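# Tuck chair under desk and park loaded cart in bay

## Task

Shove the office chair fully beneath the desk so that it finishes upright with every wheel on the floor. Also bring the utility cart into the yellow-taped bay, with all four of its wheels inside the tape line and none touching it. The cart's load has to stay aboard with no part hanging beyond the cart's edges. When done, release everything and move the robot away. The robot must not topple or finish leaning, or the task fails.

## Robot and tools

ROBOT. A TidyBot++: a four-caster mobile base 0.54 m long, 0.50 m wide and 0.38 m tall, carrying one seven-joint arm with a two-finger gripper. The shoulder sits 0.12 m ahead of the base centre, 0.68 m up. Two cameras: base_camera (fixed on the base, looking forward and down) and wrist_camera (on the hand, looking along it). The arm begins folded, hand down, poking up to 0.08 m past the base front; the elbow can reach 1.15 m high.

FRAMES. Base frame: origin on the floor below the base centre, x ahead, y to the left, z up. hand_pose (the point between the finger pads; its z runs out along the fingers, its y along the closing line) is reported in this frame. Odometry frame: where the base frame was when the scene began. base_odometry is wheel-count only, so slip shows up as motion and drift of a few cm and degrees builds up. Heading: positive to the left, range -3.142 to 3.142.

execute_actions. Argument "actions": a list holding zero or one action. An action may have "base", "joints", "speeds"; its parts start together. "base" holds exactly one relative move, measured from where the base last reported itself: translate_m (metres, forward +, -2 to 2), strafe_m (metres, left +, -2 to 2) or rotate_rad (radians, counter-clockwise from above +, -6.3 to 6.3). These are offsets, not poses. "joints" gives absolute targets (radians) by name: joint_1_rad (any angle; positive turns the arm clockwise seen from above, opposite to rotate_rad), joint_2_rad (shoulder, -2.249 to 2.249), joint_3_rad (any angle), joint_4_rad (elbow, -2.579 to 2.579), joint_5_rad (any angle), joint_6_rad (wrist, -2.099 to 2.099), joint_7_rad (any angle; hand down, + is counter-clockwise from above, 1.57 puts the fingers opening left/right), and gripper_pos (0 fully open, about 85 mm gap; 1 closed, squeezing roughly 100 N per finger). Unbounded joints go the short way round, so rotate in steps below half a turn. "speeds" caps one action's base speed: translate_m and strafe_m 0.05 to 0.5 m/s, rotate_rad 0.1 to 1.57 rad/s (maximum is the default). A base move needing more than 8.667 s is rejected; any action stops after 15 s. Unknown keys or out-of-range values cause the whole call to be rejected with no motion. "cameras": list of base_camera, wrist_camera or all; omitted means all, [] means none. An empty actions list just reports state and images. Anything you omit may keep driving toward its previous target.

ARM GEOMETRY. Segments: upper arm 0.42 m, forearm 0.31 m, hand 0.31 m. With joint_1_rad 0, joint_3_rad 3.14, joint_5_rad 0 the arm moves in the base's x-z plane; tilt from vertical (forward +) is joint_2 for the upper arm, joint_2 - joint_4 for the forearm, and that minus joint_6 for the hand. Sum length·sin for reach ahead of the shoulder, length·cos for height above it. A downward hand reaches at most about 0.94 m high, and only close in. Expect 1-2 cm hand error from friction; to correct, resend each joint its previous command plus (wanted - read). Do not do this while a held object blocks a joint, and never command a loaded joint to its read angle, since it will sag.

wait: "seconds" 0 to 10; commands nothing, returns state and pictures. zoom_image: "camera" (base_camera or wrist_camera) and "region" [x0, y0, x1, y1] pixels from the top-left, at most 504×504, of that camera's most recent full image. read_manual: only licence text, no motion. finished_scene: "scene" = current scene number; irreversible, and the goal must already hold and keep holding.

RESULT LINES. base_status / joint_status per motion: done; off_target (resting short, maybe still pushing); contact_stop or time_out (target dropped, holding position); not_followed after "joint command not followed" with a "cause:" line, meaning a self-collision check blocked the arm targets (gripper still acts; blocked targets may be retried on later actions). A blocked base pushes until time-out and may still say done though it fell short; compare odometry and images. on_its_own lists uncommanded motion. motor_effort: percent of maximum per motor, bracket = peak during the action, readings biased and noisy. base_tilt in degrees, forward/right positive, about 1 degree bias. "ARM HIT" means the arm struck the base or itself. Torque fault (joint_1-4 limit 104.5 N m, warn 56.7; joint_5-7 limit 51.3, warn 29.4) freezes the arm and gripper 10 s and skips the rest of the call, while the base keeps going. MOTOR HOT appears at 60 °C; at 75 °C an OVER-TEMPERATURE FAULT lets the arm sink and joints read limit_stop_at_motor_heat, after which you resend targets. If a call reports a stop, the remaining calls in that reply are dropped.

CAUTIONS. Never drive while the arm is snagged on something about 0.8 m or higher: the robot can tip. Sideways force on a raised hand can lift wheels; retract the arm or back off to level it. Drive slowly when shoving the chair or cart, since the base can lurch when a load gives way. Avoid ramming, dropping or shedding the cart's load, hard slams and sustained hard pushes. Loose objects may get nudged briefly by outside forces. The robot keeps holding the last command while you compose replies. Finish by opening the gripper and backing away.

Each tool is called after "Call:" as name([rows], argument=value, ...), one row to a line, values as JSON.

## Session

Call:
execute_actions(actions=[])

Call:
execute_actions([
  {"joints":{"joint_6_rad":-1.2,"joint_2_rad":-0.35,"joint_4_rad":-2.2}},
])

Scene clock: 0.00 s.
base_odometry: x=+0.000 y=+0.000 heading=+0.000 (m, m, rad; odometry frame)
base_tilt: forward=-0.3 right=+0.2 (deg)
base_status: not commanded
joint_positions: joint_1_rad=+0.023 joint_2_rad=-0.339 joint_3_rad=+3.174 joint_4_rad=-2.539 joint_5_rad=+0.000 joint_6_rad=-0.902 joint_7_rad=+1.545 gripper_pos=+0.000
joint_status: not commanded
motor_effort: joint_1_rad=+1 joint_2_rad=-1 joint_3_rad=+0 joint_4_rad=+13 joint_5_rad=+0 joint_6_rad=+1 joint_7_rad=+0 (%)
hand_pose: x=+0.2457 y=-0.0042 z=+0.5825 quat_wxyz=(-0.005, +0.999, -0.040, +0.020) (m; base frame)
pictures: base_camera, wrist_camera
Images, in order (width x height): base_camera 644x364, wrist_camera 644x476.

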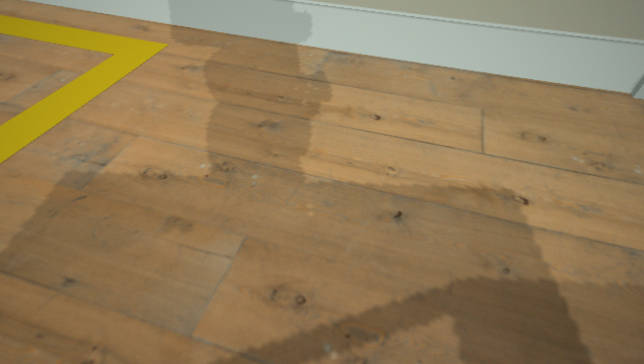

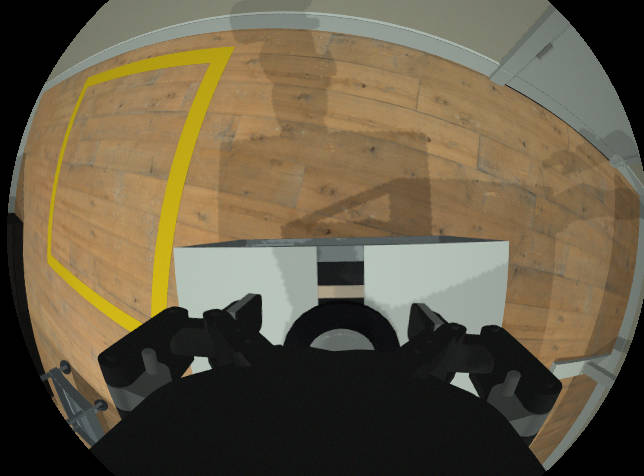

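Scene clock: 1.43 s.
base_odometry: x=+0.000 y=+0.000 heading=+0.000 (m, m, rad; odometry frame)
base_tilt: forward=-0.3 right=+0.3 (deg)
base_status: not commanded
joint_positions: joint_1_rad=+0.023 joint_2_rad=-0.339 joint_3_rad=+3.174 joint_4_rad=-2.214 joint_5_rad=+0.000 joint_6_rad=-1.156 joint_7_rad=+1.545 gripper_pos=+0.000
joint_status: all done
motor_effort: joint_1_rad=+1(1) joint_2_rad=-4(4) joint_3_rad=+0(0) joint_4_rad=+16(15) joint_5_rad=+0(0) joint_6_rad=+1(1) joint_7_rad=+0(0) (%)
hand_pose: x=+0.3135 y=-0.0088 z=+0.6751 quat_wxyz=(-0.005, +0.998, -0.040, +0.055) (m; base frame)
pictures: base_camera, wrist_camera
camera_calibration (this result's frames):
wrist_camera: T_world_to_cam=[[-0.0304576, -0.998335, -0.0489788, 0.0408416], [-0.996783, 0.033972, -0.0725983, 0.411616], [0.0741413, 0.0466101, -0.996158, 0.783918], [0, 0, 0, 1]] pos_world=[0.353415, -0.00974833, 0.81279]
Images, in order (width x height): base_camera 644x364, wrist_camera 644x476.

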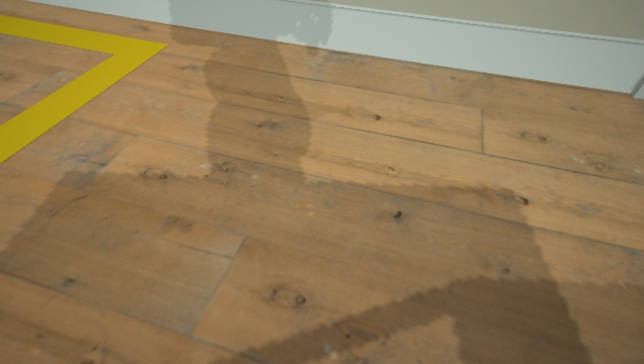

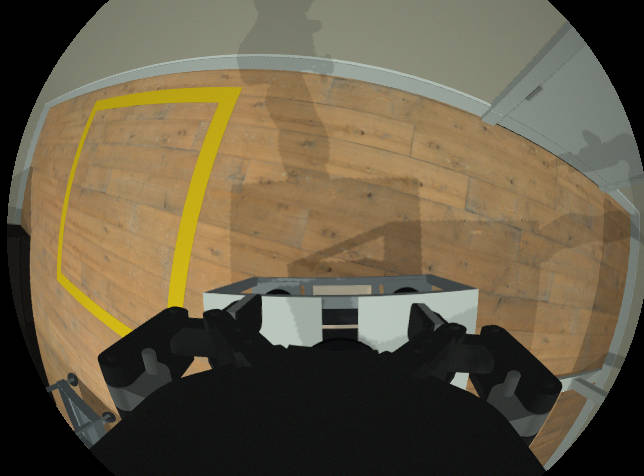

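Look around with raised camera.

Call:
execute_actions([
  {"joints":{"joint_1_rad":-1.6,"joint_2_rad":-0.3,"joint_4_rad":-1.3,"joint_6_rad":-1.5}},
], cameras=["wrist_camera"])

Call:
execute_actions([
  {"joints":{"joint_1_rad":-3.1}},
], cameras=["wrist_camera"])

Call:
execute_actions([
  {"joints":{"joint_1_rad":-4.6}},
], cameras=["wrist_camera"])

Scene clock: 6.43 s.
base_odometry: x=+0.000 y=+0.000 heading=+0.000 (m, m, rad; odometry frame)
base_tilt: forward=-0.3 right=+0.2 (deg)
base_status: not commanded
joint_positions: joint_1_rad=-1.586 joint_2_rad=-0.316 joint_3_rad=+3.174 joint_4_rad=-1.316 joint_5_rad=+0.000 joint_6_rad=-1.455 joint_7_rad=+1.545 gripper_pos=+0.000
joint_status: all done
motor_effort: joint_1_rad=+1(2) joint_2_rad=-6(7) joint_3_rad=+0(0) joint_4_rad=+17(18) joint_5_rad=+0(0) joint_6_rad=+5(5) joint_7_rad=+0(0) (%)
hand_pose: x=+0.1261 y=+0.3317 z=+1.0110 quat_wxyz=(-0.243, +0.681, +0.651, +0.233) (m; base frame)
pictures: wrist_camera
camera_calibration (this result's frames):
wrist_camera: T_world_to_cam=[[0.999269, 0.0241252, -0.0296469, -0.0969978], [0.00129576, -0.796574, -0.60454, 0.925024], [-0.0382006, 0.60406, -0.796023, 0.743455], [0, 0, 0, 1]] pos_world=[0.124129, 0.290099, 1.14815]
Images, in order (width x height): wrist_camera 644x476.

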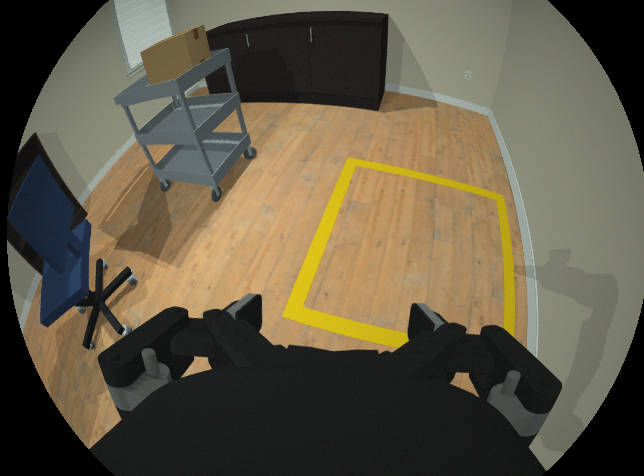

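Scene clock: 9.17 s.
base_odometry: x=+0.000 y=+0.000 heading=+0.000 (m, m, rad; odometry frame)
base_tilt: forward=-0.3 right=+0.2 (deg)
base_status: not commanded
joint_positions: joint_1_rad=-3.086 joint_2_rad=-0.312 joint_3_rad=+3.174 joint_4_rad=-1.316 joint_5_rad=+0.000 joint_6_rad=-1.455 joint_7_rad=+1.545 gripper_pos=+0.000
joint_status: all done
motor_effort: joint_1_rad=+1(1) joint_2_rad=-6(6) joint_3_rad=+0(0) joint_4_rad=+17(17) joint_5_rad=+0(0) joint_6_rad=+5(6) joint_7_rad=+0(0) (%)
hand_pose: x=-0.2124 y=+0.0306 z=+1.0099 quat_wxyz=(-0.335, +0.054, +0.941, +0.005) (m; base frame)
pictures: wrist_camera
camera_calibration (this result's frames):
wrist_camera: T_world_to_cam=[[0.0466762, 0.998469, -0.0296763, 0.0163808], [0.796574, -0.0551312, -0.602022, 0.828669], [-0.602737, 0.00446072, -0.797927, 0.811933], [0, 0, 0, 1]] pos_world=[-0.171478, 0.025708, 1.14723]
Images, in order (width x height): wrist_camera 644x476.

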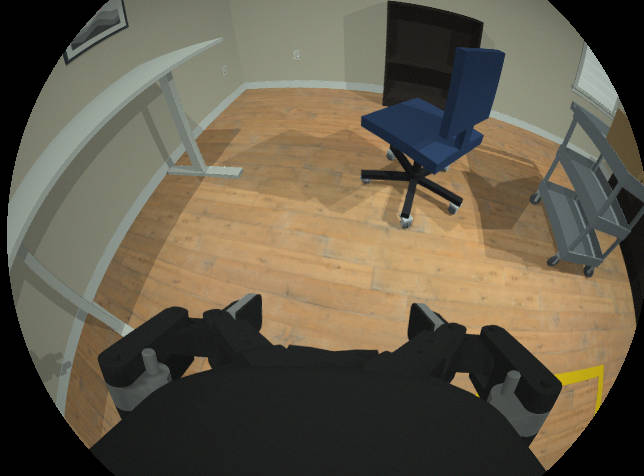

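Scene clock: 11.90 s.
base_odometry: x=+0.000 y=+0.000 heading=+0.000 (m, m, rad; odometry frame)
base_tilt: forward=-0.3 right=+0.3 (deg)
base_status: not commanded
joint_positions: joint_1_rad=-4.586 joint_2_rad=-0.312 joint_3_rad=+3.174 joint_4_rad=-1.316 joint_5_rad=+0.000 joint_6_rad=-1.455 joint_7_rad=+1.545 gripper_pos=+0.000
joint_status: all done
motor_effort: joint_1_rad=+1(1) joint_2_rad=-6(6) joint_3_rad=+0(0) joint_4_rad=+17(17) joint_5_rad=+0(0) joint_6_rad=+5(5) joint_7_rad=+0(0) (%)
hand_pose: x=+0.0650 y=-0.3285 z=+1.0099 quat_wxyz=(-0.249, -0.601, +0.725, -0.224) (m; base frame)
pictures: wrist_camera
camera_calibration (this result's frames):
wrist_camera: T_world_to_cam=[[-0.992666, 0.117191, -0.0296776, 0.140063], [0.11135, 0.790768, -0.601903, 0.910128], [-0.0470694, -0.600793, -0.798018, 0.745871], [0, 0, 0, 1]] pos_world=[0.0728007, -0.288, 1.14718]
Images, in order (width x height): wrist_camera 644x476.

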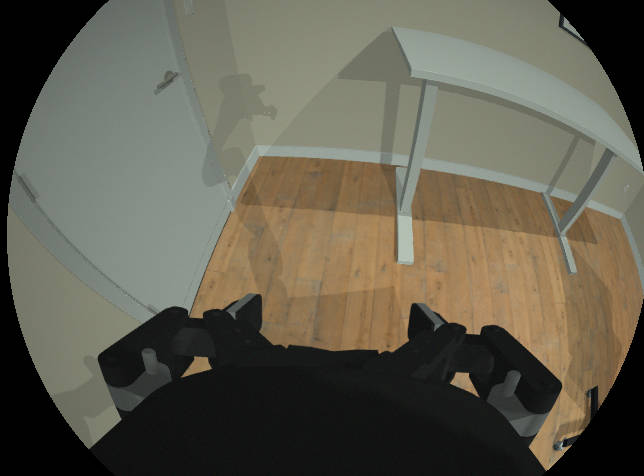

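Call:
execute_actions([
  {"base":{"rotate_rad":2.86},"joints":{"joint_1_rad":0}},
], cameras=[])

Call:
execute_actions([
  {"base":{"strafe_m":-1.4},"joints":{"joint_6_rad":-1.2}},
])

Scene clock: 29.33 s.
base_odometry: x=+0.000 y=+0.000 heading=+2.859 (m, m, rad; odometry frame)
base_tilt: forward=-0.3 right=+0.3 (deg)
base_status: done
joint_positions: joint_1_rad=-6.272 joint_2_rad=-0.294 joint_3_rad=+3.174 joint_4_rad=-1.316 joint_5_rad=+0.000 joint_6_rad=-1.455 joint_7_rad=+1.545 gripper_pos=+0.000
joint_status: all done
motor_effort: joint_1_rad=+1(2) joint_2_rad=-7(10) joint_3_rad=+0(2) joint_4_rad=+16(17) joint_5_rad=+0(1) joint_6_rad=+5(6) joint_7_rad=+0(0) (%)
hand_pose: x=+0.4574 y=-0.0157 z=+1.0038 quat_wxyz=(+0.002, -0.945, +0.033, -0.327) (m; base frame)
pictures: none
No camera images: the call's "cameras" was empty. Leave "cameras" out to get every camera's image.

Scene clock: 33.50 s.
base_odometry: x=+0.388 y=+1.345 heading=+2.860 (m, m, rad; odometry frame)
base_tilt: forward=-0.3 right=+0.3 (deg)
base_status: done
joint_positions: joint_1_rad=-6.273 joint_2_rad=-0.294 joint_3_rad=+3.174 joint_4_rad=-1.309 joint_5_rad=+0.000 joint_6_rad=-1.224 joint_7_rad=+1.545 gripper_pos=+0.000
joint_status: all done
motor_effort: joint_1_rad=+1(2) joint_2_rad=-7(8) joint_3_rad=+0(2) joint_4_rad=+17(18) joint_5_rad=+0(1) joint_6_rad=+7(7) joint_7_rad=+0(0) (%)
hand_pose: x=+0.5084 y=-0.0179 z=+1.0575 quat_wxyz=(+0.001, -0.899, +0.032, -0.436) (m; base frame)
pictures: base_camera, wrist_camera
camera_calibration (this result's frames):
wrist_camera: T_world_to_cam=[[0.0023694, -0.999798, -0.0199756, 0.00901107], [-0.648724, 0.0136651, -0.760901, 1.18447], [0.76102, 0.0147615, -0.648561, 0.433501], [0, 0, 0, 1]] pos_world=[0.438468, -0.0135758, 1.18259]
Images, in order (width x height): base_camera 644x364, wrist_camera 644x476.

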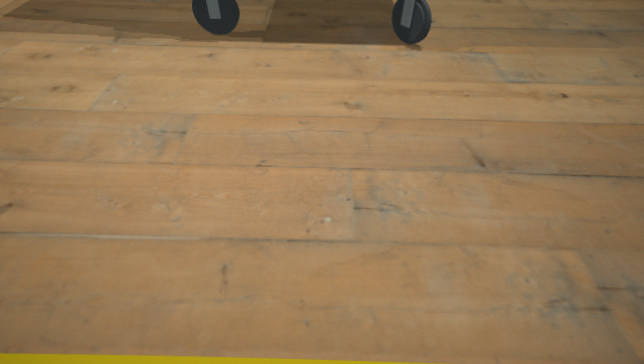

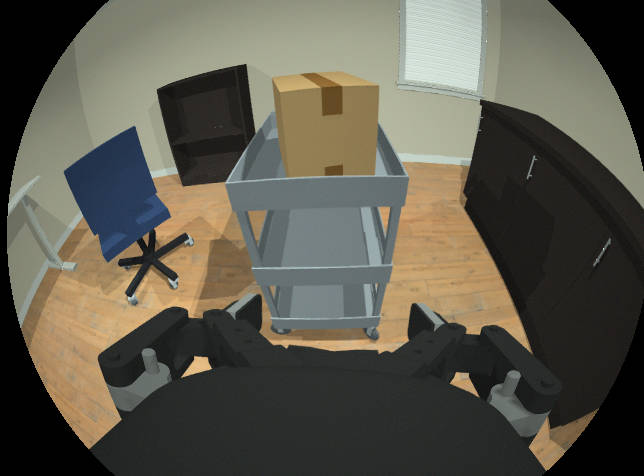

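Call:
execute_actions([
  {"base":{"strafe_m":0.92},"joints":{"joint_1_rad":1.57,"joint_2_rad":0.5,"joint_4_rad":-2.4,"joint_6_rad":1.33}},
], cameras=[])

Call:
execute_actions([
  {"base":{"translate_m":0.8}},
])

Scene clock: 43.00 s.
base_odometry: x=+0.133 y=+0.461 heading=+2.861 (m, m, rad; odometry frame)
base_tilt: forward=-0.3 right=+0.3 (deg)
base_status: done
joint_positions: joint_1_rad=-4.724 joint_2_rad=+0.487 joint_3_rad=+3.172 joint_4_rad=-2.388 joint_5_rad=+0.000 joint_6_rad=+1.288 joint_7_rad=+1.545 gripper_pos=+0.000
joint_status: all done
motor_effort: joint_1_rad=+1(3) joint_2_rad=-25(28) joint_3_rad=+0(3) joint_4_rad=+9(19) joint_5_rad=+0(1) joint_6_rad=+8(9) joint_7_rad=+0(0) (%)
hand_pose: x=+0.1123 y=-0.5913 z=+0.7451 quat_wxyz=(-0.497, -0.497, +0.511, -0.495) (m; base frame)
pictures: none
No camera images: the call's "cameras" was empty. Leave "cameras" out to get every camera's image.

Scene clock: 45.97 s.
base_odometry: x=-0.636 y=+0.682 heading=+2.861 (m, m, rad; odometry frame)
base_tilt: forward=-0.3 right=+0.3 (deg)
base_status: done
joint_positions: joint_1_rad=-4.720 joint_2_rad=+0.487 joint_3_rad=+3.172 joint_4_rad=-2.388 joint_5_rad=+0.000 joint_6_rad=+1.288 joint_7_rad=+1.545 gripper_pos=+0.000
joint_status: not commanded
motor_effort: joint_1_rad=+1(4) joint_2_rad=-25(26) joint_3_rad=-1(2) joint_4_rad=+9(10) joint_5_rad=+0(1) joint_6_rad=+9(9) joint_7_rad=+0(0) (%)
hand_pose: x=+0.1099 y=-0.5912 z=+0.7449 quat_wxyz=(-0.498, -0.496, +0.512, -0.494) (m; base frame)
pictures: base_camera, wrist_camera
camera_calibration (this result's frames):
wrist_camera: T_world_to_cam=[[-0.999268, -0.021068, 0.0319321, 0.0805872], [-0.0330487, 0.0549706, -0.997941, 0.82932], [0.0192693, -0.998266, -0.0556267, -0.416611], [0, 0, 0, 1]] pos_world=[0.115964, -0.459779, 0.801864]
Images, in order (width x height): base_camera 644x364, wrist_camera 644x476.

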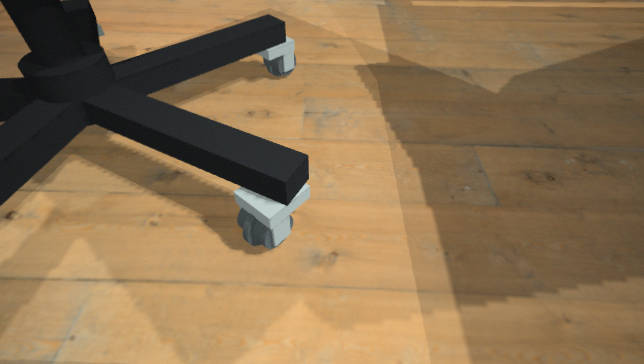

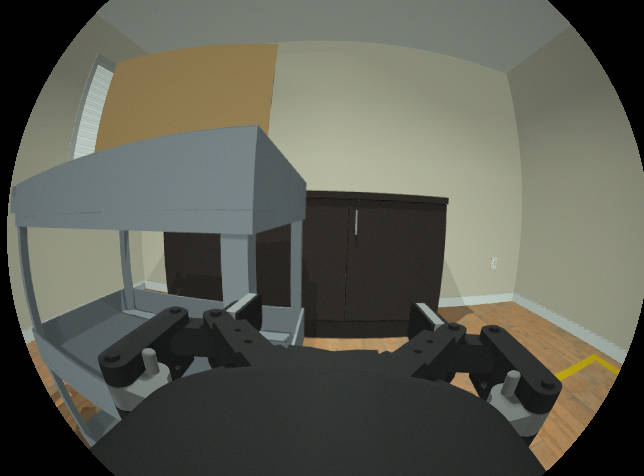

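Call:
execute_actions([
  {"base":{"translate_m":0.095}},
], cameras=["wrist_camera"])

Call:
execute_actions([
  {"base":{"strafe_m":-0.07}},
], cameras=["wrist_camera"])

Scene clock: 49.10 s.
base_odometry: x=-0.727 y=+0.708 heading=+2.862 (m, m, rad; odometry frame)
base_tilt: forward=-0.3 right=+0.3 (deg)
base_status: done
joint_positions: joint_1_rad=-4.719 joint_2_rad=+0.488 joint_3_rad=+3.172 joint_4_rad=-2.388 joint_5_rad=+0.000 joint_6_rad=+1.288 joint_7_rad=+1.545 gripper_pos=+0.000
joint_status: not commanded
motor_effort: joint_1_rad=+1(4) joint_2_rad=-25(26) joint_3_rad=-1(2) joint_4_rad=+9(10) joint_5_rad=+0(1) joint_6_rad=+8(9) joint_7_rad=+0(0) (%)
hand_pose: x=+0.1094 y=-0.5912 z=+0.7447 quat_wxyz=(-0.498, -0.496, +0.512, -0.493) (m; base frame)
pictures: wrist_camera
camera_calibration (this result's frames):
wrist_camera: T_world_to_cam=[[-0.999285, -0.0202751, 0.0319095, 0.0806047], [-0.0329883, 0.0553076, -0.997924, 0.82929], [0.0184681, -0.998263, -0.0559369, -0.416307], [0, 0, 0, 1]] pos_world=[0.115592, -0.459816, 0.80171]
Images, in order (width x height): wrist_camera 644x476.

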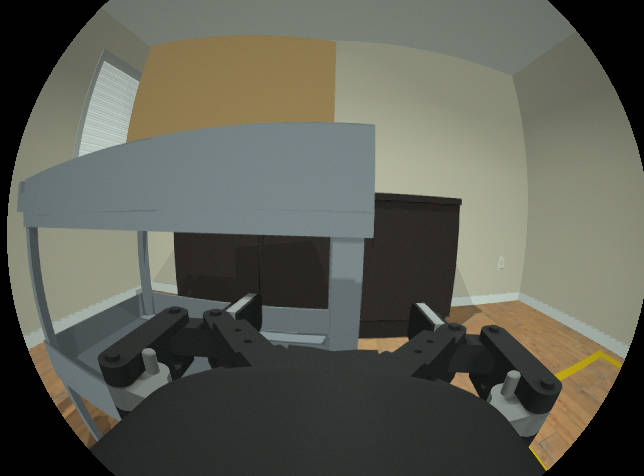

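Scene clock: 50.20 s.
base_odometry: x=-0.708 y=+0.775 heading=+2.862 (m, m, rad; odometry frame)
base_tilt: forward=-0.3 right=+0.3 (deg)
base_status: done
joint_positions: joint_1_rad=-4.719 joint_2_rad=+0.494 joint_3_rad=+3.172 joint_4_rad=-2.390 joint_5_rad=+0.000 joint_6_rad=+1.288 joint_7_rad=+1.545 gripper_pos=+0.000
joint_status: not commanded
motor_effort: joint_1_rad=+1(1) joint_2_rad=-25(27) joint_3_rad=-1(1) joint_4_rad=+9(10) joint_5_rad=+0(0) joint_6_rad=+9(9) joint_7_rad=+0(0) (%)
hand_pose: x=+0.1094 y=-0.5911 z=+0.7404 quat_wxyz=(-0.496, -0.498, +0.514, -0.491) (m; base frame)
pictures: wrist_camera
camera_calibration (this result's frames):
wrist_camera: T_world_to_cam=[[-0.999285, -0.0205042, 0.0317754, 0.080715], [-0.0330104, 0.0630042, -0.997467, 0.829139], [0.0184503, -0.997803, -0.063636, -0.410493], [0, 0, 0, 1]] pos_world=[0.115601, -0.460175, 0.798352]
Images, in order (width x height): wrist_camera 644x476.

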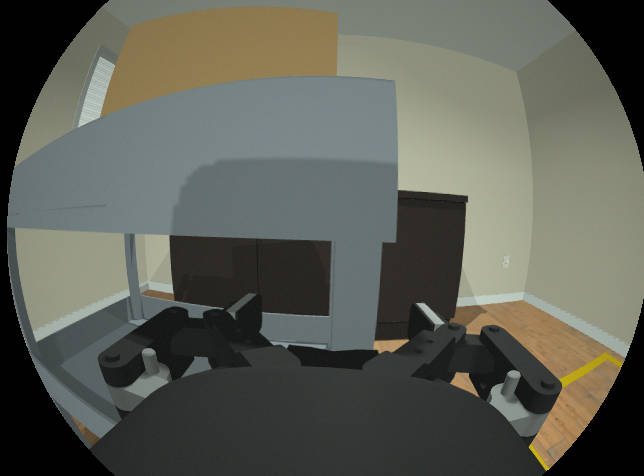

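Call:
execute_actions([
  {"base":{"strafe_m":-0.045}},
], cameras=[])

Call:
execute_actions([
  {"joints":{"gripper_pos":1}},
], cameras=[])

Call:
execute_actions([
  {"base":{"translate_m":-0.4},"speeds":{"translate_m":0.12}},
])

Scene clock: 53.40 s.
base_odometry: x=-0.696 y=+0.819 heading=+2.863 (m, m, rad; odometry frame)
base_tilt: forward=-0.3 right=+0.3 (deg)
base_status: done
joint_positions: joint_1_rad=-4.719 joint_2_rad=+0.497 joint_3_rad=+3.172 joint_4_rad=-2.391 joint_5_rad=+0.000 joint_6_rad=+1.288 joint_7_rad=+1.545 gripper_pos=+0.000
joint_status: not commanded
motor_effort: joint_1_rad=+1(3) joint_2_rad=-25(28) joint_3_rad=+0(2) joint_4_rad=+10(11) joint_5_rad=+0(0) joint_6_rad=+8(9) joint_7_rad=+0(0) (%)
hand_pose: x=+0.1094 y=-0.5909 z=+0.7381 quat_wxyz=(-0.495, -0.499, +0.515, -0.490) (m; base frame)
pictures: none
No camera images: the call's "cameras" was empty. Leave "cameras" out to get every camera's image.

Scene clock: 54.50 s.
base_odometry: x=-0.696 y=+0.819 heading=+2.863 (m, m, rad; odometry frame)
base_tilt: forward=-0.3 right=+0.3 (deg)
base_status: not commanded
joint_positions: joint_1_rad=-4.713 joint_2_rad=+0.497 joint_3_rad=+3.179 joint_4_rad=-2.395 joint_5_rad=+0.007 joint_6_rad=+1.291 joint_7_rad=+1.550 gripper_pos=+0.735
joint_status: gripper_pos off_target (ended at +0.735, target +1.000)
motor_effort: joint_1_rad=+2(3) joint_2_rad=-25(26) joint_3_rad=-1(4) joint_4_rad=+10(12) joint_5_rad=-3(6) joint_6_rad=+9(10) joint_7_rad=-3(4) (%)
hand_pose: x=+0.1045 y=-0.5895 z=+0.7374 quat_wxyz=(-0.498, -0.501, +0.514, -0.486) (m; base frame)
pictures: none
No camera images: the call's "cameras" was empty. Leave "cameras" out to get every camera's image.

Scene clock: 58.63 s.
base_odometry: x=-0.311 y=+0.709 heading=+2.863 (m, m, rad; odometry frame)
base_tilt: forward=-0.3 right=+0.3 (deg)
base_status: done
joint_positions: joint_1_rad=-4.753 joint_2_rad=+0.497 joint_3_rad=+3.135 joint_4_rad=-2.400 joint_5_rad=+0.071 joint_6_rad=+1.295 joint_7_rad=+1.561 gripper_pos=+0.737
joint_status: not commanded
motor_effort: joint_1_rad=+9(15) joint_2_rad=-23(28) joint_3_rad=+5(10) joint_4_rad=+10(13) joint_5_rad=-9(15) joint_6_rad=+7(10) joint_7_rad=-3(5) (%)
hand_pose: x=+0.1687 y=-0.5855 z=+0.7370 quat_wxyz=(-0.464, -0.537, +0.477, -0.519) (m; base frame)
pictures: base_camera, wrist_camera
camera_calibration (this result's frames):
wrist_camera: T_world_to_cam=[[-0.986673, -0.155891, 0.0466371, 0.0478429], [-0.056993, 0.0626325, -0.996408, 0.830418], [0.15241, -0.985787, -0.0706824, -0.416545], [0, 0, 0, 1]] pos_world=[0.158019, -0.455177, 0.795761]
Images, in order (width x height): base_camera 644x364, wrist_camera 644x476.

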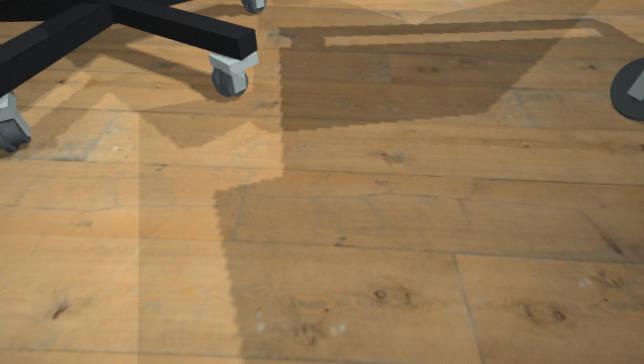

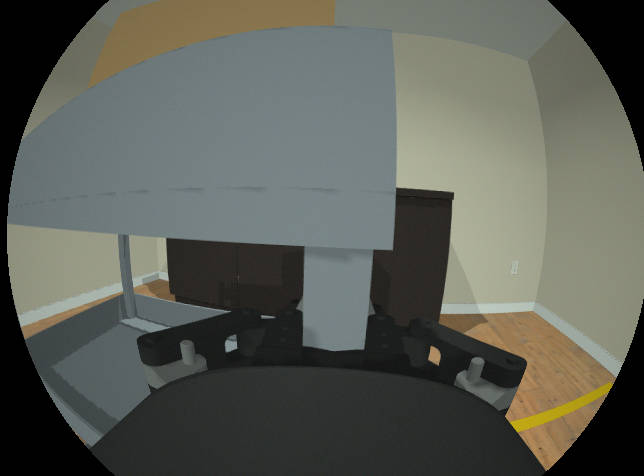

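Call:
execute_actions([
  {"base":{"translate_m":-0.6},"speeds":{"translate_m":0.15}},
], cameras=[])

Call:
execute_actions([
  {"base":{"strafe_m":0.15},"speeds":{"strafe_m":0.08}},
], cameras=[])

Call:
execute_actions([
  {"base":{"translate_m":-0.55},"speeds":{"translate_m":0.15}},
])

Scene clock: 67.00 s.
base_odometry: x=+0.266 y=+0.544 heading=+2.863 (m, m, rad; odometry frame)
base_tilt: forward=-0.3 right=+0.3 (deg)
base_status: done
joint_positions: joint_1_rad=-4.758 joint_2_rad=+0.497 joint_3_rad=+3.132 joint_4_rad=-2.403 joint_5_rad=+0.070 joint_6_rad=+1.298 joint_7_rad=+1.564 gripper_pos=+0.737
joint_status: not commanded
motor_effort: joint_1_rad=+8(18) joint_2_rad=-23(28) joint_3_rad=+5(11) joint_4_rad=+11(13) joint_5_rad=-8(16) joint_6_rad=+7(10) joint_7_rad=+0(6) (%)
hand_pose: x=+0.1727 y=-0.5841 z=+0.7370 quat_wxyz=(-0.463, -0.539, +0.474, -0.520) (m; base frame)
pictures: none
No camera images: the call's "cameras" was empty. Leave "cameras" out to get every camera's image.

Scene clock: 69.40 s.
base_odometry: x=+0.225 y=+0.399 heading=+2.863 (m, m, rad; odometry frame)
base_tilt: forward=-0.3 right=+0.3 (deg)
base_status: done
joint_positions: joint_1_rad=-4.712 joint_2_rad=+0.502 joint_3_rad=+3.173 joint_4_rad=-2.395 joint_5_rad=-0.007 joint_6_rad=+1.299 joint_7_rad=+1.564 gripper_pos=+0.738
joint_status: not commanded
motor_effort: joint_1_rad=-1(8) joint_2_rad=-26(29) joint_3_rad=-2(5) joint_4_rad=+7(10) joint_5_rad=+3(8) joint_6_rad=+9(12) joint_7_rad=+0(5) (%)
hand_pose: x=+0.1027 y=-0.5899 z=+0.7372 quat_wxyz=(-0.503, -0.499, +0.514, -0.483) (m; base frame)
pictures: none
No camera images: the call's "cameras" was empty. Leave "cameras" out to get every camera's image.

Scene clock: 76.77 s.
base_odometry: x=+0.750 y=+0.249 heading=+2.862 (m, m, rad; odometry frame)
base_tilt: forward=-0.3 right=+0.3 (deg)
base_status: translate_m time_out (by the wheels' count: -0.547 of -0.550)
joint_positions: joint_1_rad=-4.757 joint_2_rad=+0.496 joint_3_rad=+3.132 joint_4_rad=-2.406 joint_5_rad=+0.074 joint_6_rad=+1.302 joint_7_rad=+1.563 gripper_pos=+0.738
joint_status: not commanded
motor_effort: joint_1_rad=+9(17) joint_2_rad=-25(29) joint_3_rad=+6(11) joint_4_rad=+12(14) joint_5_rad=-9(17) joint_6_rad=+8(10) joint_7_rad=-1(5) (%)
hand_pose: x=+0.1731 y=-0.5831 z=+0.7370 quat_wxyz=(-0.462, -0.539, +0.474, -0.521) (m; base frame)
pictures: base_camera, wrist_camera
camera_calibration (this result's frames):
wrist_camera: T_world_to_cam=[[-0.985123, -0.164954, 0.0481933, 0.04589], [-0.058934, 0.0608488, -0.996406, 0.829855], [0.161428, -0.984423, -0.0696649, -0.41638], [0, 0, 0, 1]] pos_world=[0.161329, -0.45282, 0.795653]
Images, in order (width x height): base_camera 644x364, wrist_camera 644x476.

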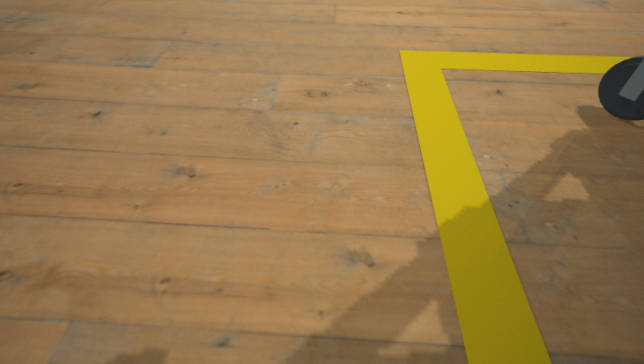

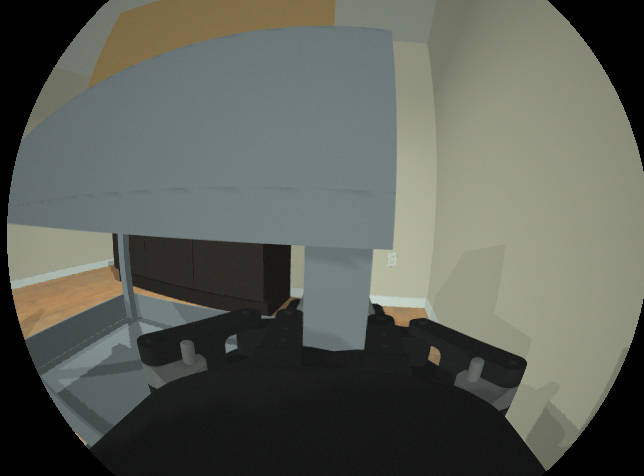

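Call:
execute_actions([
  {"base":{"translate_m":0.02},"joints":{"joint_1_rad":1.7}},
], cameras=[])

Call:
execute_actions([
  {"joints":{"joint_1_rad":1.85}},
], cameras=["base_camera"])

Call:
execute_actions([
  {"joints":{"gripper_pos":0}},
], cameras=[])

Call:
execute_actions([
  {"base":{"strafe_m":0.2}},
], cameras=["wrist_camera"])

Scene clock: 81.47 s.
base_odometry: x=+0.731 y=+0.254 heading=+2.863 (m, m, rad; odometry frame)
base_tilt: forward=-0.3 right=+0.3 (deg)
base_status: done
joint_positions: joint_1_rad=-4.645 joint_2_rad=+0.494 joint_3_rad=+3.119 joint_4_rad=-2.410 joint_5_rad=+0.093 joint_6_rad=+1.302 joint_7_rad=+1.563 gripper_pos=+0.738
joint_status: joint_1_rad off_target (ended at -4.645, target -4.583)
motor_effort: joint_1_rad=+10(17) joint_2_rad=-23(25) joint_3_rad=+6(12) joint_4_rad=+11(14) joint_5_rad=-11(17) joint_6_rad=+7(10) joint_7_rad=-2(6) (%)
hand_pose: x=+0.1199 y=-0.5838 z=+0.7369 quat_wxyz=(-0.482, -0.519, +0.496, -0.501) (m; base frame)
pictures: none
No camera images: the call's "cameras" was empty. Leave "cameras" out to get every camera's image.

Scene clock: 83.70 s.
base_odometry: x=+0.731 y=+0.254 heading=+2.863 (m, m, rad; odometry frame)
base_tilt: forward=-0.3 right=+0.3 (deg)
base_status: not commanded
joint_positions: joint_1_rad=-4.481 joint_2_rad=+0.495 joint_3_rad=+3.130 joint_4_rad=-2.409 joint_5_rad=+0.067 joint_6_rad=+1.302 joint_7_rad=+1.566 gripper_pos=+0.738
joint_status: joint_1_rad off_target (ended at -4.481, target -4.433)
motor_effort: joint_1_rad=+8(22) joint_2_rad=-25(26) joint_3_rad=+4(15) joint_4_rad=+8(11) joint_5_rad=-7(22) joint_6_rad=+8(9) joint_7_rad=+0(7) (%)
hand_pose: x=+0.0115 y=-0.5747 z=+0.7370 quat_wxyz=(-0.530, -0.468, +0.545, -0.451) (m; base frame)
pictures: base_camera
Images, in order (width x height): base_camera 644x364.

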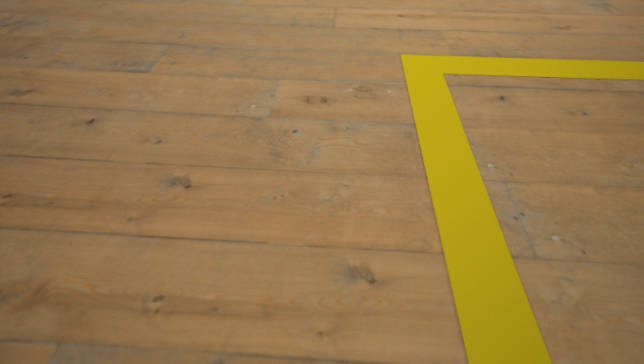

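Scene clock: 84.80 s.
base_odometry: x=+0.731 y=+0.254 heading=+2.863 (m, m, rad; odometry frame)
base_tilt: forward=-0.3 right=+0.3 (deg)
base_status: not commanded
joint_positions: joint_1_rad=-4.460 joint_2_rad=+0.495 joint_3_rad=+3.149 joint_4_rad=-2.408 joint_5_rad=+0.034 joint_6_rad=+1.302 joint_7_rad=+1.566 gripper_pos=+0.000
joint_status: all done
motor_effort: joint_1_rad=+3(8) joint_2_rad=-26(26) joint_3_rad=+1(5) joint_4_rad=+8(9) joint_5_rad=-2(7) joint_6_rad=+9(9) joint_7_rad=+0(0) (%)
hand_pose: x=-0.0196 y=-0.5687 z=+0.7371 quat_wxyz=(-0.546, -0.449, +0.560, -0.432) (m; base frame)
pictures: none
No camera images: the call's "cameras" was empty. Leave "cameras" out to get every camera's image.

Scene clock: 86.43 s.
base_odometry: x=+0.676 y=+0.062 heading=+2.863 (m, m, rad; odometry frame)
base_tilt: forward=-0.3 right=+0.3 (deg)
base_status: done
joint_positions: joint_1_rad=-4.434 joint_2_rad=+0.496 joint_3_rad=+3.170 joint_4_rad=-2.397 joint_5_rad=+0.018 joint_6_rad=+1.302 joint_7_rad=+1.566 gripper_pos=+0.000
joint_status: not commanded
motor_effort: joint_1_rad=+1(9) joint_2_rad=-25(28) joint_3_rad=+0(6) joint_4_rad=+10(11) joint_5_rad=+0(6) joint_6_rad=+9(9) joint_7_rad=+1(0) (%)
hand_pose: x=-0.0497 y=-0.5644 z=+0.7404 quat_wxyz=(-0.563, -0.432, +0.569, -0.416) (m; base frame)
pictures: wrist_camera
camera_calibration (this result's frames):
wrist_camera: T_world_to_cam=[[-0.968728, 0.241717, 0.0560339, 0.0538486], [-0.0395505, 0.0725175, -0.996583, 0.826656], [-0.244954, -0.967633, -0.0606897, -0.379102], [0, 0, 0, 1]] pos_world=[-0.0080032, -0.439795, 0.797806]
Images, in order (width x height): wrist_camera 644x476.

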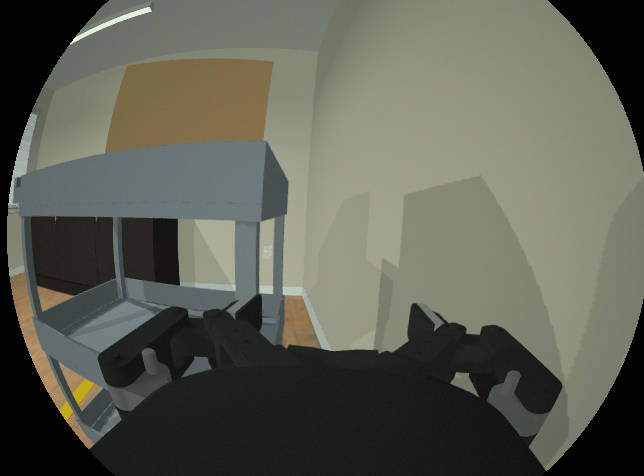

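Call:
execute_actions([
  {"joints":{"joint_2_rad":-0.3,"joint_4_rad":-1.3,"joint_6_rad":-1.6,"joint_5_rad":0},"base":{"strafe_m":0.12}},
], cameras=["wrist_camera"])

Call:
execute_actions([
  {"base":{"translate_m":1.3},"joints":{"joint_1_rad":2.8}},
], cameras=[])

Call:
execute_actions([
  {"base":{"strafe_m":-1.1}},
], cameras=["wrist_camera"])

Call:
execute_actions([
  {"base":{"translate_m":0.7},"joints":{"joint_1_rad":4.71}},
], cameras=["wrist_camera"])

Scene clock: 93.93 s.
base_odometry: x=+0.643 y=-0.054 heading=+2.863 (m, m, rad; odometry frame)
base_tilt: forward=-0.3 right=+0.3 (deg)
base_status: done
joint_positions: joint_1_rad=-4.434 joint_2_rad=-0.303 joint_3_rad=+3.170 joint_4_rad=-1.311 joint_5_rad=+0.018 joint_6_rad=-1.563 joint_7_rad=+1.566 gripper_pos=+0.000
joint_status: all done
motor_effort: joint_1_rad=+1(2) joint_2_rad=-5(27) joint_3_rad=+0(1) joint_4_rad=+17(20) joint_5_rad=+0(1) joint_6_rad=+5(9) joint_7_rad=+0(0) (%)
hand_pose: x=+0.0195 y=-0.2922 z=+0.9894 quat_wxyz=(-0.229, -0.562, +0.777, -0.163) (m; base frame)
pictures: wrist_camera
camera_calibration (this result's frames):
wrist_camera: T_world_to_cam=[[-0.966152, 0.257914, -0.00563701, 0.106838], [0.224985, 0.831706, -0.507589, 0.790621], [-0.126226, -0.491676, -0.861581, 0.845522], [0, 0, 0, 1]] pos_world=[0.0320709, -0.269396, 1.1304]
Images, in order (width x height): wrist_camera 644x476.

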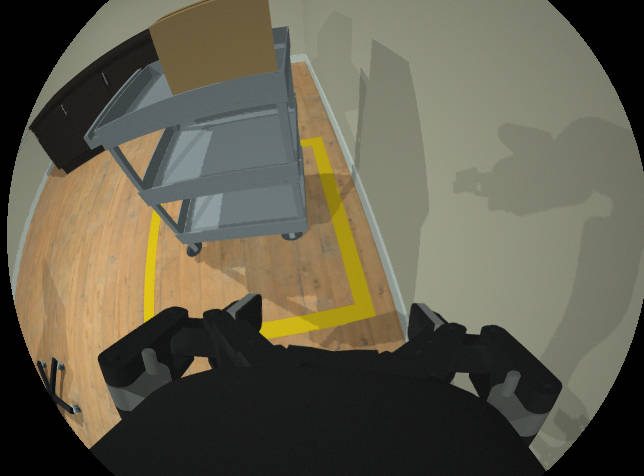

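Scene clock: 97.90 s.
base_odometry: x=-0.607 y=+0.303 heading=+2.863 (m, m, rad; odometry frame)
base_tilt: forward=-0.3 right=+0.3 (deg)
base_status: done
joint_positions: joint_1_rad=-3.498 joint_2_rad=-0.304 joint_3_rad=+3.170 joint_4_rad=-1.310 joint_5_rad=+0.018 joint_6_rad=-1.563 joint_7_rad=+1.566 gripper_pos=+0.000
joint_status: all done
motor_effort: joint_1_rad=+1(0) joint_2_rad=-6(8) joint_3_rad=+0(2) joint_4_rad=+17(17) joint_5_rad=+0(1) joint_6_rad=+5(5) joint_7_rad=+0(0) (%)
hand_pose: x=-0.1751 y=-0.0930 z=+0.9898 quat_wxyz=(-0.279, -0.151, +0.947, -0.042) (m; base frame)
pictures: none
No camera images: the call's "cameras" was empty. Leave "cameras" out to get every camera's image.

Scene clock: 101.47 s.
base_odometry: x=-0.305 y=+1.361 heading=+2.863 (m, m, rad; odometry frame)
base_tilt: forward=-0.3 right=+0.3 (deg)
base_status: done
joint_positions: joint_1_rad=-3.497 joint_2_rad=-0.304 joint_3_rad=+3.171 joint_4_rad=-1.310 joint_5_rad=+0.017 joint_6_rad=-1.563 joint_7_rad=+1.566 gripper_pos=+0.000
joint_status: not commanded
motor_effort: joint_1_rad=+1(0) joint_2_rad=-6(7) joint_3_rad=+0(1) joint_4_rad=+16(16) joint_5_rad=+0(1) joint_6_rad=+5(5) joint_7_rad=+0(0) (%)
hand_pose: x=-0.1752 y=-0.0928 z=+0.9898 quat_wxyz=(-0.279, -0.150, +0.948, -0.043) (m; base frame)
pictures: wrist_camera
camera_calibration (this result's frames):
wrist_camera: T_world_to_cam=[[-0.363985, 0.93138, -0.00683593, 0.0364736], [0.80325, 0.31018, -0.508505, 0.722583], [-0.471491, -0.190579, -0.861032, 0.886206], [0, 0, 0, 1]] pos_world=[-0.149301, -0.0892088, 1.13074]
Images, in order (width x height): wrist_camera 644x476.

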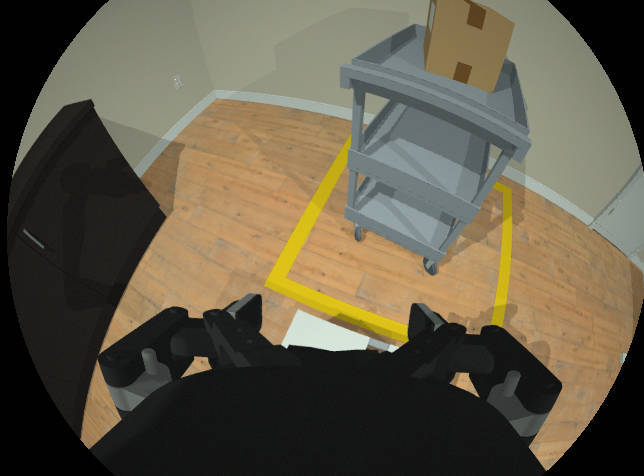

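Scene clock: 104.50 s.
base_odometry: x=-0.979 y=+1.554 heading=+2.863 (m, m, rad; odometry frame)
base_tilt: forward=-0.3 right=+0.3 (deg)
base_status: done
joint_positions: joint_1_rad=-1.588 joint_2_rad=-0.301 joint_3_rad=+3.171 joint_4_rad=-1.310 joint_5_rad=+0.017 joint_6_rad=-1.563 joint_7_rad=+1.566 gripper_pos=+0.000
joint_status: all done
motor_effort: joint_1_rad=+1(1) joint_2_rad=-6(9) joint_3_rad=+0(1) joint_4_rad=+16(17) joint_5_rad=+0(1) joint_6_rad=+5(5) joint_7_rad=+0(0) (%)
hand_pose: x=+0.1292 y=+0.3094 z=+0.9887 quat_wxyz=(-0.195, +0.687, +0.671, +0.202) (m; base frame)
pictures: wrist_camera
camera_calibration (this result's frames):
wrist_camera: T_world_to_cam=[[0.999393, 0.0340685, -0.00732554, -0.125352], [0.0256944, -0.862437, -0.505511, 0.813146], [-0.0235399, 0.505016, -0.862789, 0.834081], [0, 0, 0, 1]] pos_world=[0.124017, 0.284334, 1.12977]
Images, in order (width x height): wrist_camera 644x476.

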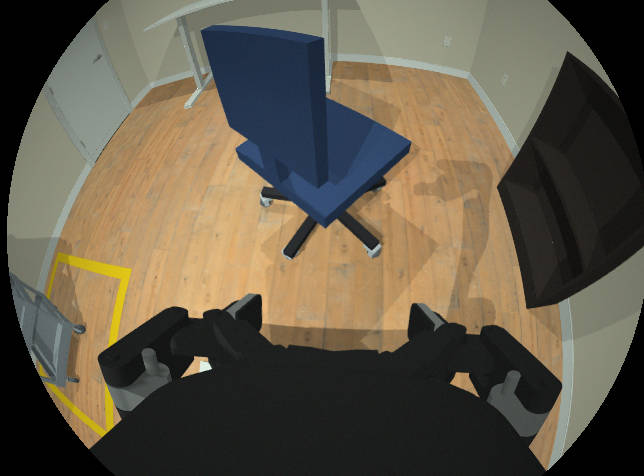

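Call:
execute_actions([
  {"base":{"translate_m":-0.72},"joints":{"joint_1_rad":6.28}},
], cameras=[])

Call:
execute_actions([
  {"base":{"strafe_m":0.19},"joints":{"joint_2_rad":0.9,"joint_4_rad":-2.1,"joint_6_rad":0.9}},
], cameras=[])

Call:
execute_actions([
  {"base":{"rotate_rad":0.82},"speeds":{"rotate_rad":0.6}},
])

Scene clock: 116.87 s.
base_odometry: x=-0.286 y=+1.356 heading=+2.864 (m, m, rad; odometry frame)
base_tilt: forward=-0.3 right=+0.3 (deg)
base_status: done
joint_positions: joint_1_rad=-0.017 joint_2_rad=-0.302 joint_3_rad=+3.171 joint_4_rad=-1.309 joint_5_rad=+0.016 joint_6_rad=-1.564 joint_7_rad=+1.566 gripper_pos=+0.000
joint_status: all done
motor_effort: joint_1_rad=+1(2) joint_2_rad=-6(9) joint_3_rad=+0(3) joint_4_rad=+16(17) joint_5_rad=+0(2) joint_6_rad=+5(5) joint_7_rad=+0(0) (%)
hand_pose: x=+0.4279 y=-0.0098 z=+0.9898 quat_wxyz=(+0.004, +0.959, -0.011, +0.282) (m; base frame)
pictures: none
No camera images: the call's "cameras" was empty. Leave "cameras" out to get every camera's image.

Scene clock: 119.83 s.
base_odometry: x=-0.338 y=+1.173 heading=+2.864 (m, m, rad; odometry frame)
base_tilt: forward=-0.3 right=+0.2 (deg)
base_status: done
joint_positions: joint_1_rad=-0.015 joint_2_rad=+0.897 joint_3_rad=+3.171 joint_4_rad=-2.086 joint_5_rad=+0.016 joint_6_rad=+0.858 joint_7_rad=+1.566 gripper_pos=+0.000
joint_status: all done
motor_effort: joint_1_rad=+1(3) joint_2_rad=-34(35) joint_3_rad=+0(2) joint_4_rad=+7(19) joint_5_rad=+0(1) joint_6_rad=+7(8) joint_7_rad=+0(0) (%)
hand_pose: x=+0.7626 y=-0.0021 z=+0.4701 quat_wxyz=(+0.007, +0.873, +0.009, +0.487) (m; base frame)
pictures: none
No camera images: the call's "cameras" was empty. Leave "cameras" out to get every camera's image.

Scene clock: 122.07 s.
base_odometry: x=-0.338 y=+1.173 heading=-2.600 (m, m, rad; odometry frame)
base_tilt: forward=-0.3 right=+0.3 (deg)
base_status: done
joint_positions: joint_1_rad=-0.007 joint_2_rad=+0.897 joint_3_rad=+3.172 joint_4_rad=-2.086 joint_5_rad=+0.016 joint_6_rad=+0.858 joint_7_rad=+1.566 gripper_pos=+0.000
joint_status: not commanded
motor_effort: joint_1_rad=+1(6) joint_2_rad=-34(36) joint_3_rad=-1(3) joint_4_rad=+7(8) joint_5_rad=+0(1) joint_6_rad=+7(8) joint_7_rad=+0(0) (%)
hand_pose: x=+0.7626 y=-0.0075 z=+0.4701 quat_wxyz=(+0.009, +0.873, +0.006, +0.487) (m; base frame)
pictures: base_camera, wrist_camera
camera_calibration (this result's frames):
wrist_camera: T_world_to_cam=[[0.0587863, -0.997533, 0.0383562, -0.0632767], [-0.556985, -0.0646616, -0.828001, 0.863285], [0.828439, 0.0273113, -0.559413, -0.234277], [0, 0, 0, 1]] pos_world=[0.678641, -0.000900872, 0.58617]
Images, in order (width x height): base_camera 644x364, wrist_camera 644x476.

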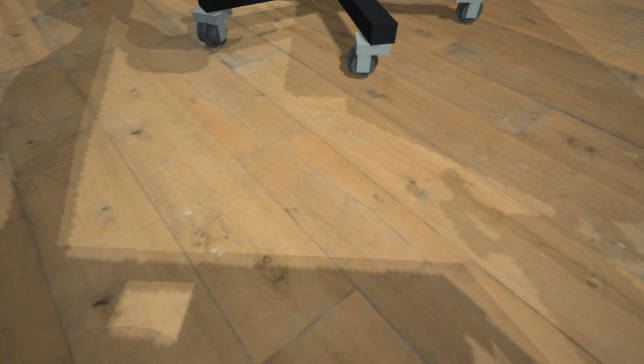

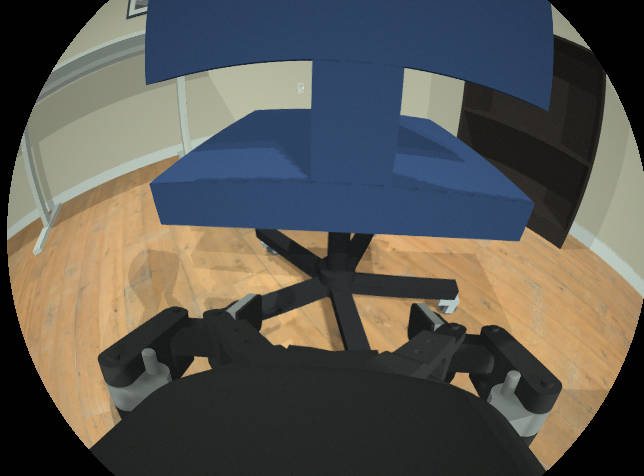

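Call:
execute_actions([
  {"base":{"translate_m":-0.08},"joints":{"joint_2_rad":1.35,"joint_4_rad":-1.8,"joint_6_rad":1.57}},
], cameras=["wrist_camera"])

Call:
execute_actions([
  {"base":{"strafe_m":0.05},"joints":{"joint_7_rad":0,"joint_6_rad":1.61}},
], cameras=["wrist_camera"])

Scene clock: 127.93 s.
base_odometry: x=-0.270 y=+1.214 heading=-2.599 (m, m, rad; odometry frame)
base_tilt: forward=-0.3 right=+0.3 (deg)
base_status: done
joint_positions: joint_1_rad=-0.007 joint_2_rad=+1.345 joint_3_rad=+3.172 joint_4_rad=-1.818 joint_5_rad=+0.016 joint_6_rad=+1.527 joint_7_rad=+1.566 gripper_pos=+0.000
joint_status: all done
motor_effort: joint_1_rad=+1(0) joint_2_rad=-38(40) joint_3_rad=-1(1) joint_4_rad=+5(7) joint_5_rad=-1(0) joint_6_rad=+9(8) joint_7_rad=+0(0) (%)
hand_pose: x=+0.8331 y=-0.0005 z=+0.4410 quat_wxyz=(+0.003, +0.730, +0.014, +0.684) (m; base frame)
pictures: wrist_camera
camera_calibration (this result's frames):
wrist_camera: T_world_to_cam=[[0.0591502, -0.996091, 0.0655989, -0.0716365], [-0.101564, -0.071378, -0.992265, 0.571975], [0.993069, 0.0520302, -0.105389, -0.646584], [0, 0, 0, 1]] pos_world=[0.704431, 0.00311187, 0.504107]
Images, in order (width x height): wrist_camera 644x476.

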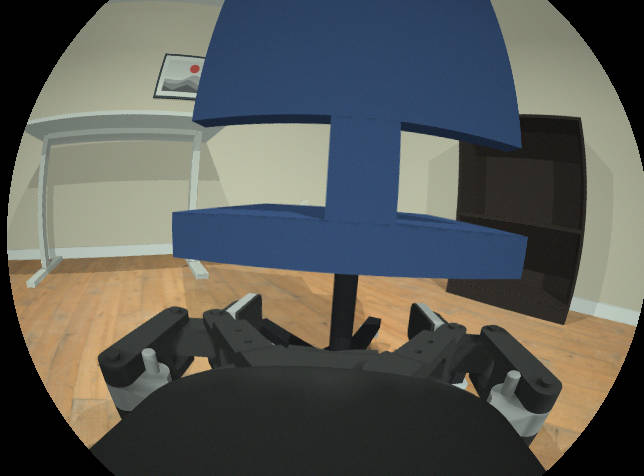

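Scene clock: 129.70 s.
base_odometry: x=-0.244 y=+1.172 heading=-2.599 (m, m, rad; odometry frame)
base_tilt: forward=-0.2 right=+0.3 (deg)
base_status: done
joint_positions: joint_1_rad=-0.010 joint_2_rad=+1.345 joint_3_rad=+3.172 joint_4_rad=-1.817 joint_5_rad=+0.016 joint_6_rad=+1.565 joint_7_rad=-0.003 gripper_pos=+0.000
joint_status: all done
motor_effort: joint_1_rad=+1(5) joint_2_rad=-38(38) joint_3_rad=-1(2) joint_4_rad=+5(5) joint_5_rad=-1(1) joint_6_rad=+9(9) joint_7_rad=+0(0) (%)
hand_pose: x=+0.8340 y=+0.0015 z=+0.4531 quat_wxyz=(-0.491, +0.518, -0.495, +0.495) (m; base frame)
pictures: wrist_camera
camera_calibration (this result's frames):
wrist_camera: T_world_to_cam=[[0.0150154, -0.0704911, -0.997399, 0.446531], [-0.057518, 0.995799, -0.0712439, 0.128494], [0.998232, 0.0584382, 0.0108978, -0.703256], [0, 0, 0, 1]] pos_world=[0.702698, -0.0553808, 0.462189]
Images, in order (width x height): wrist_camera 644x476.

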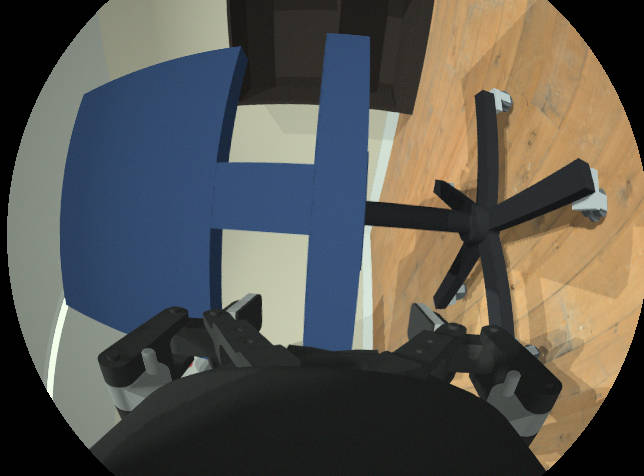

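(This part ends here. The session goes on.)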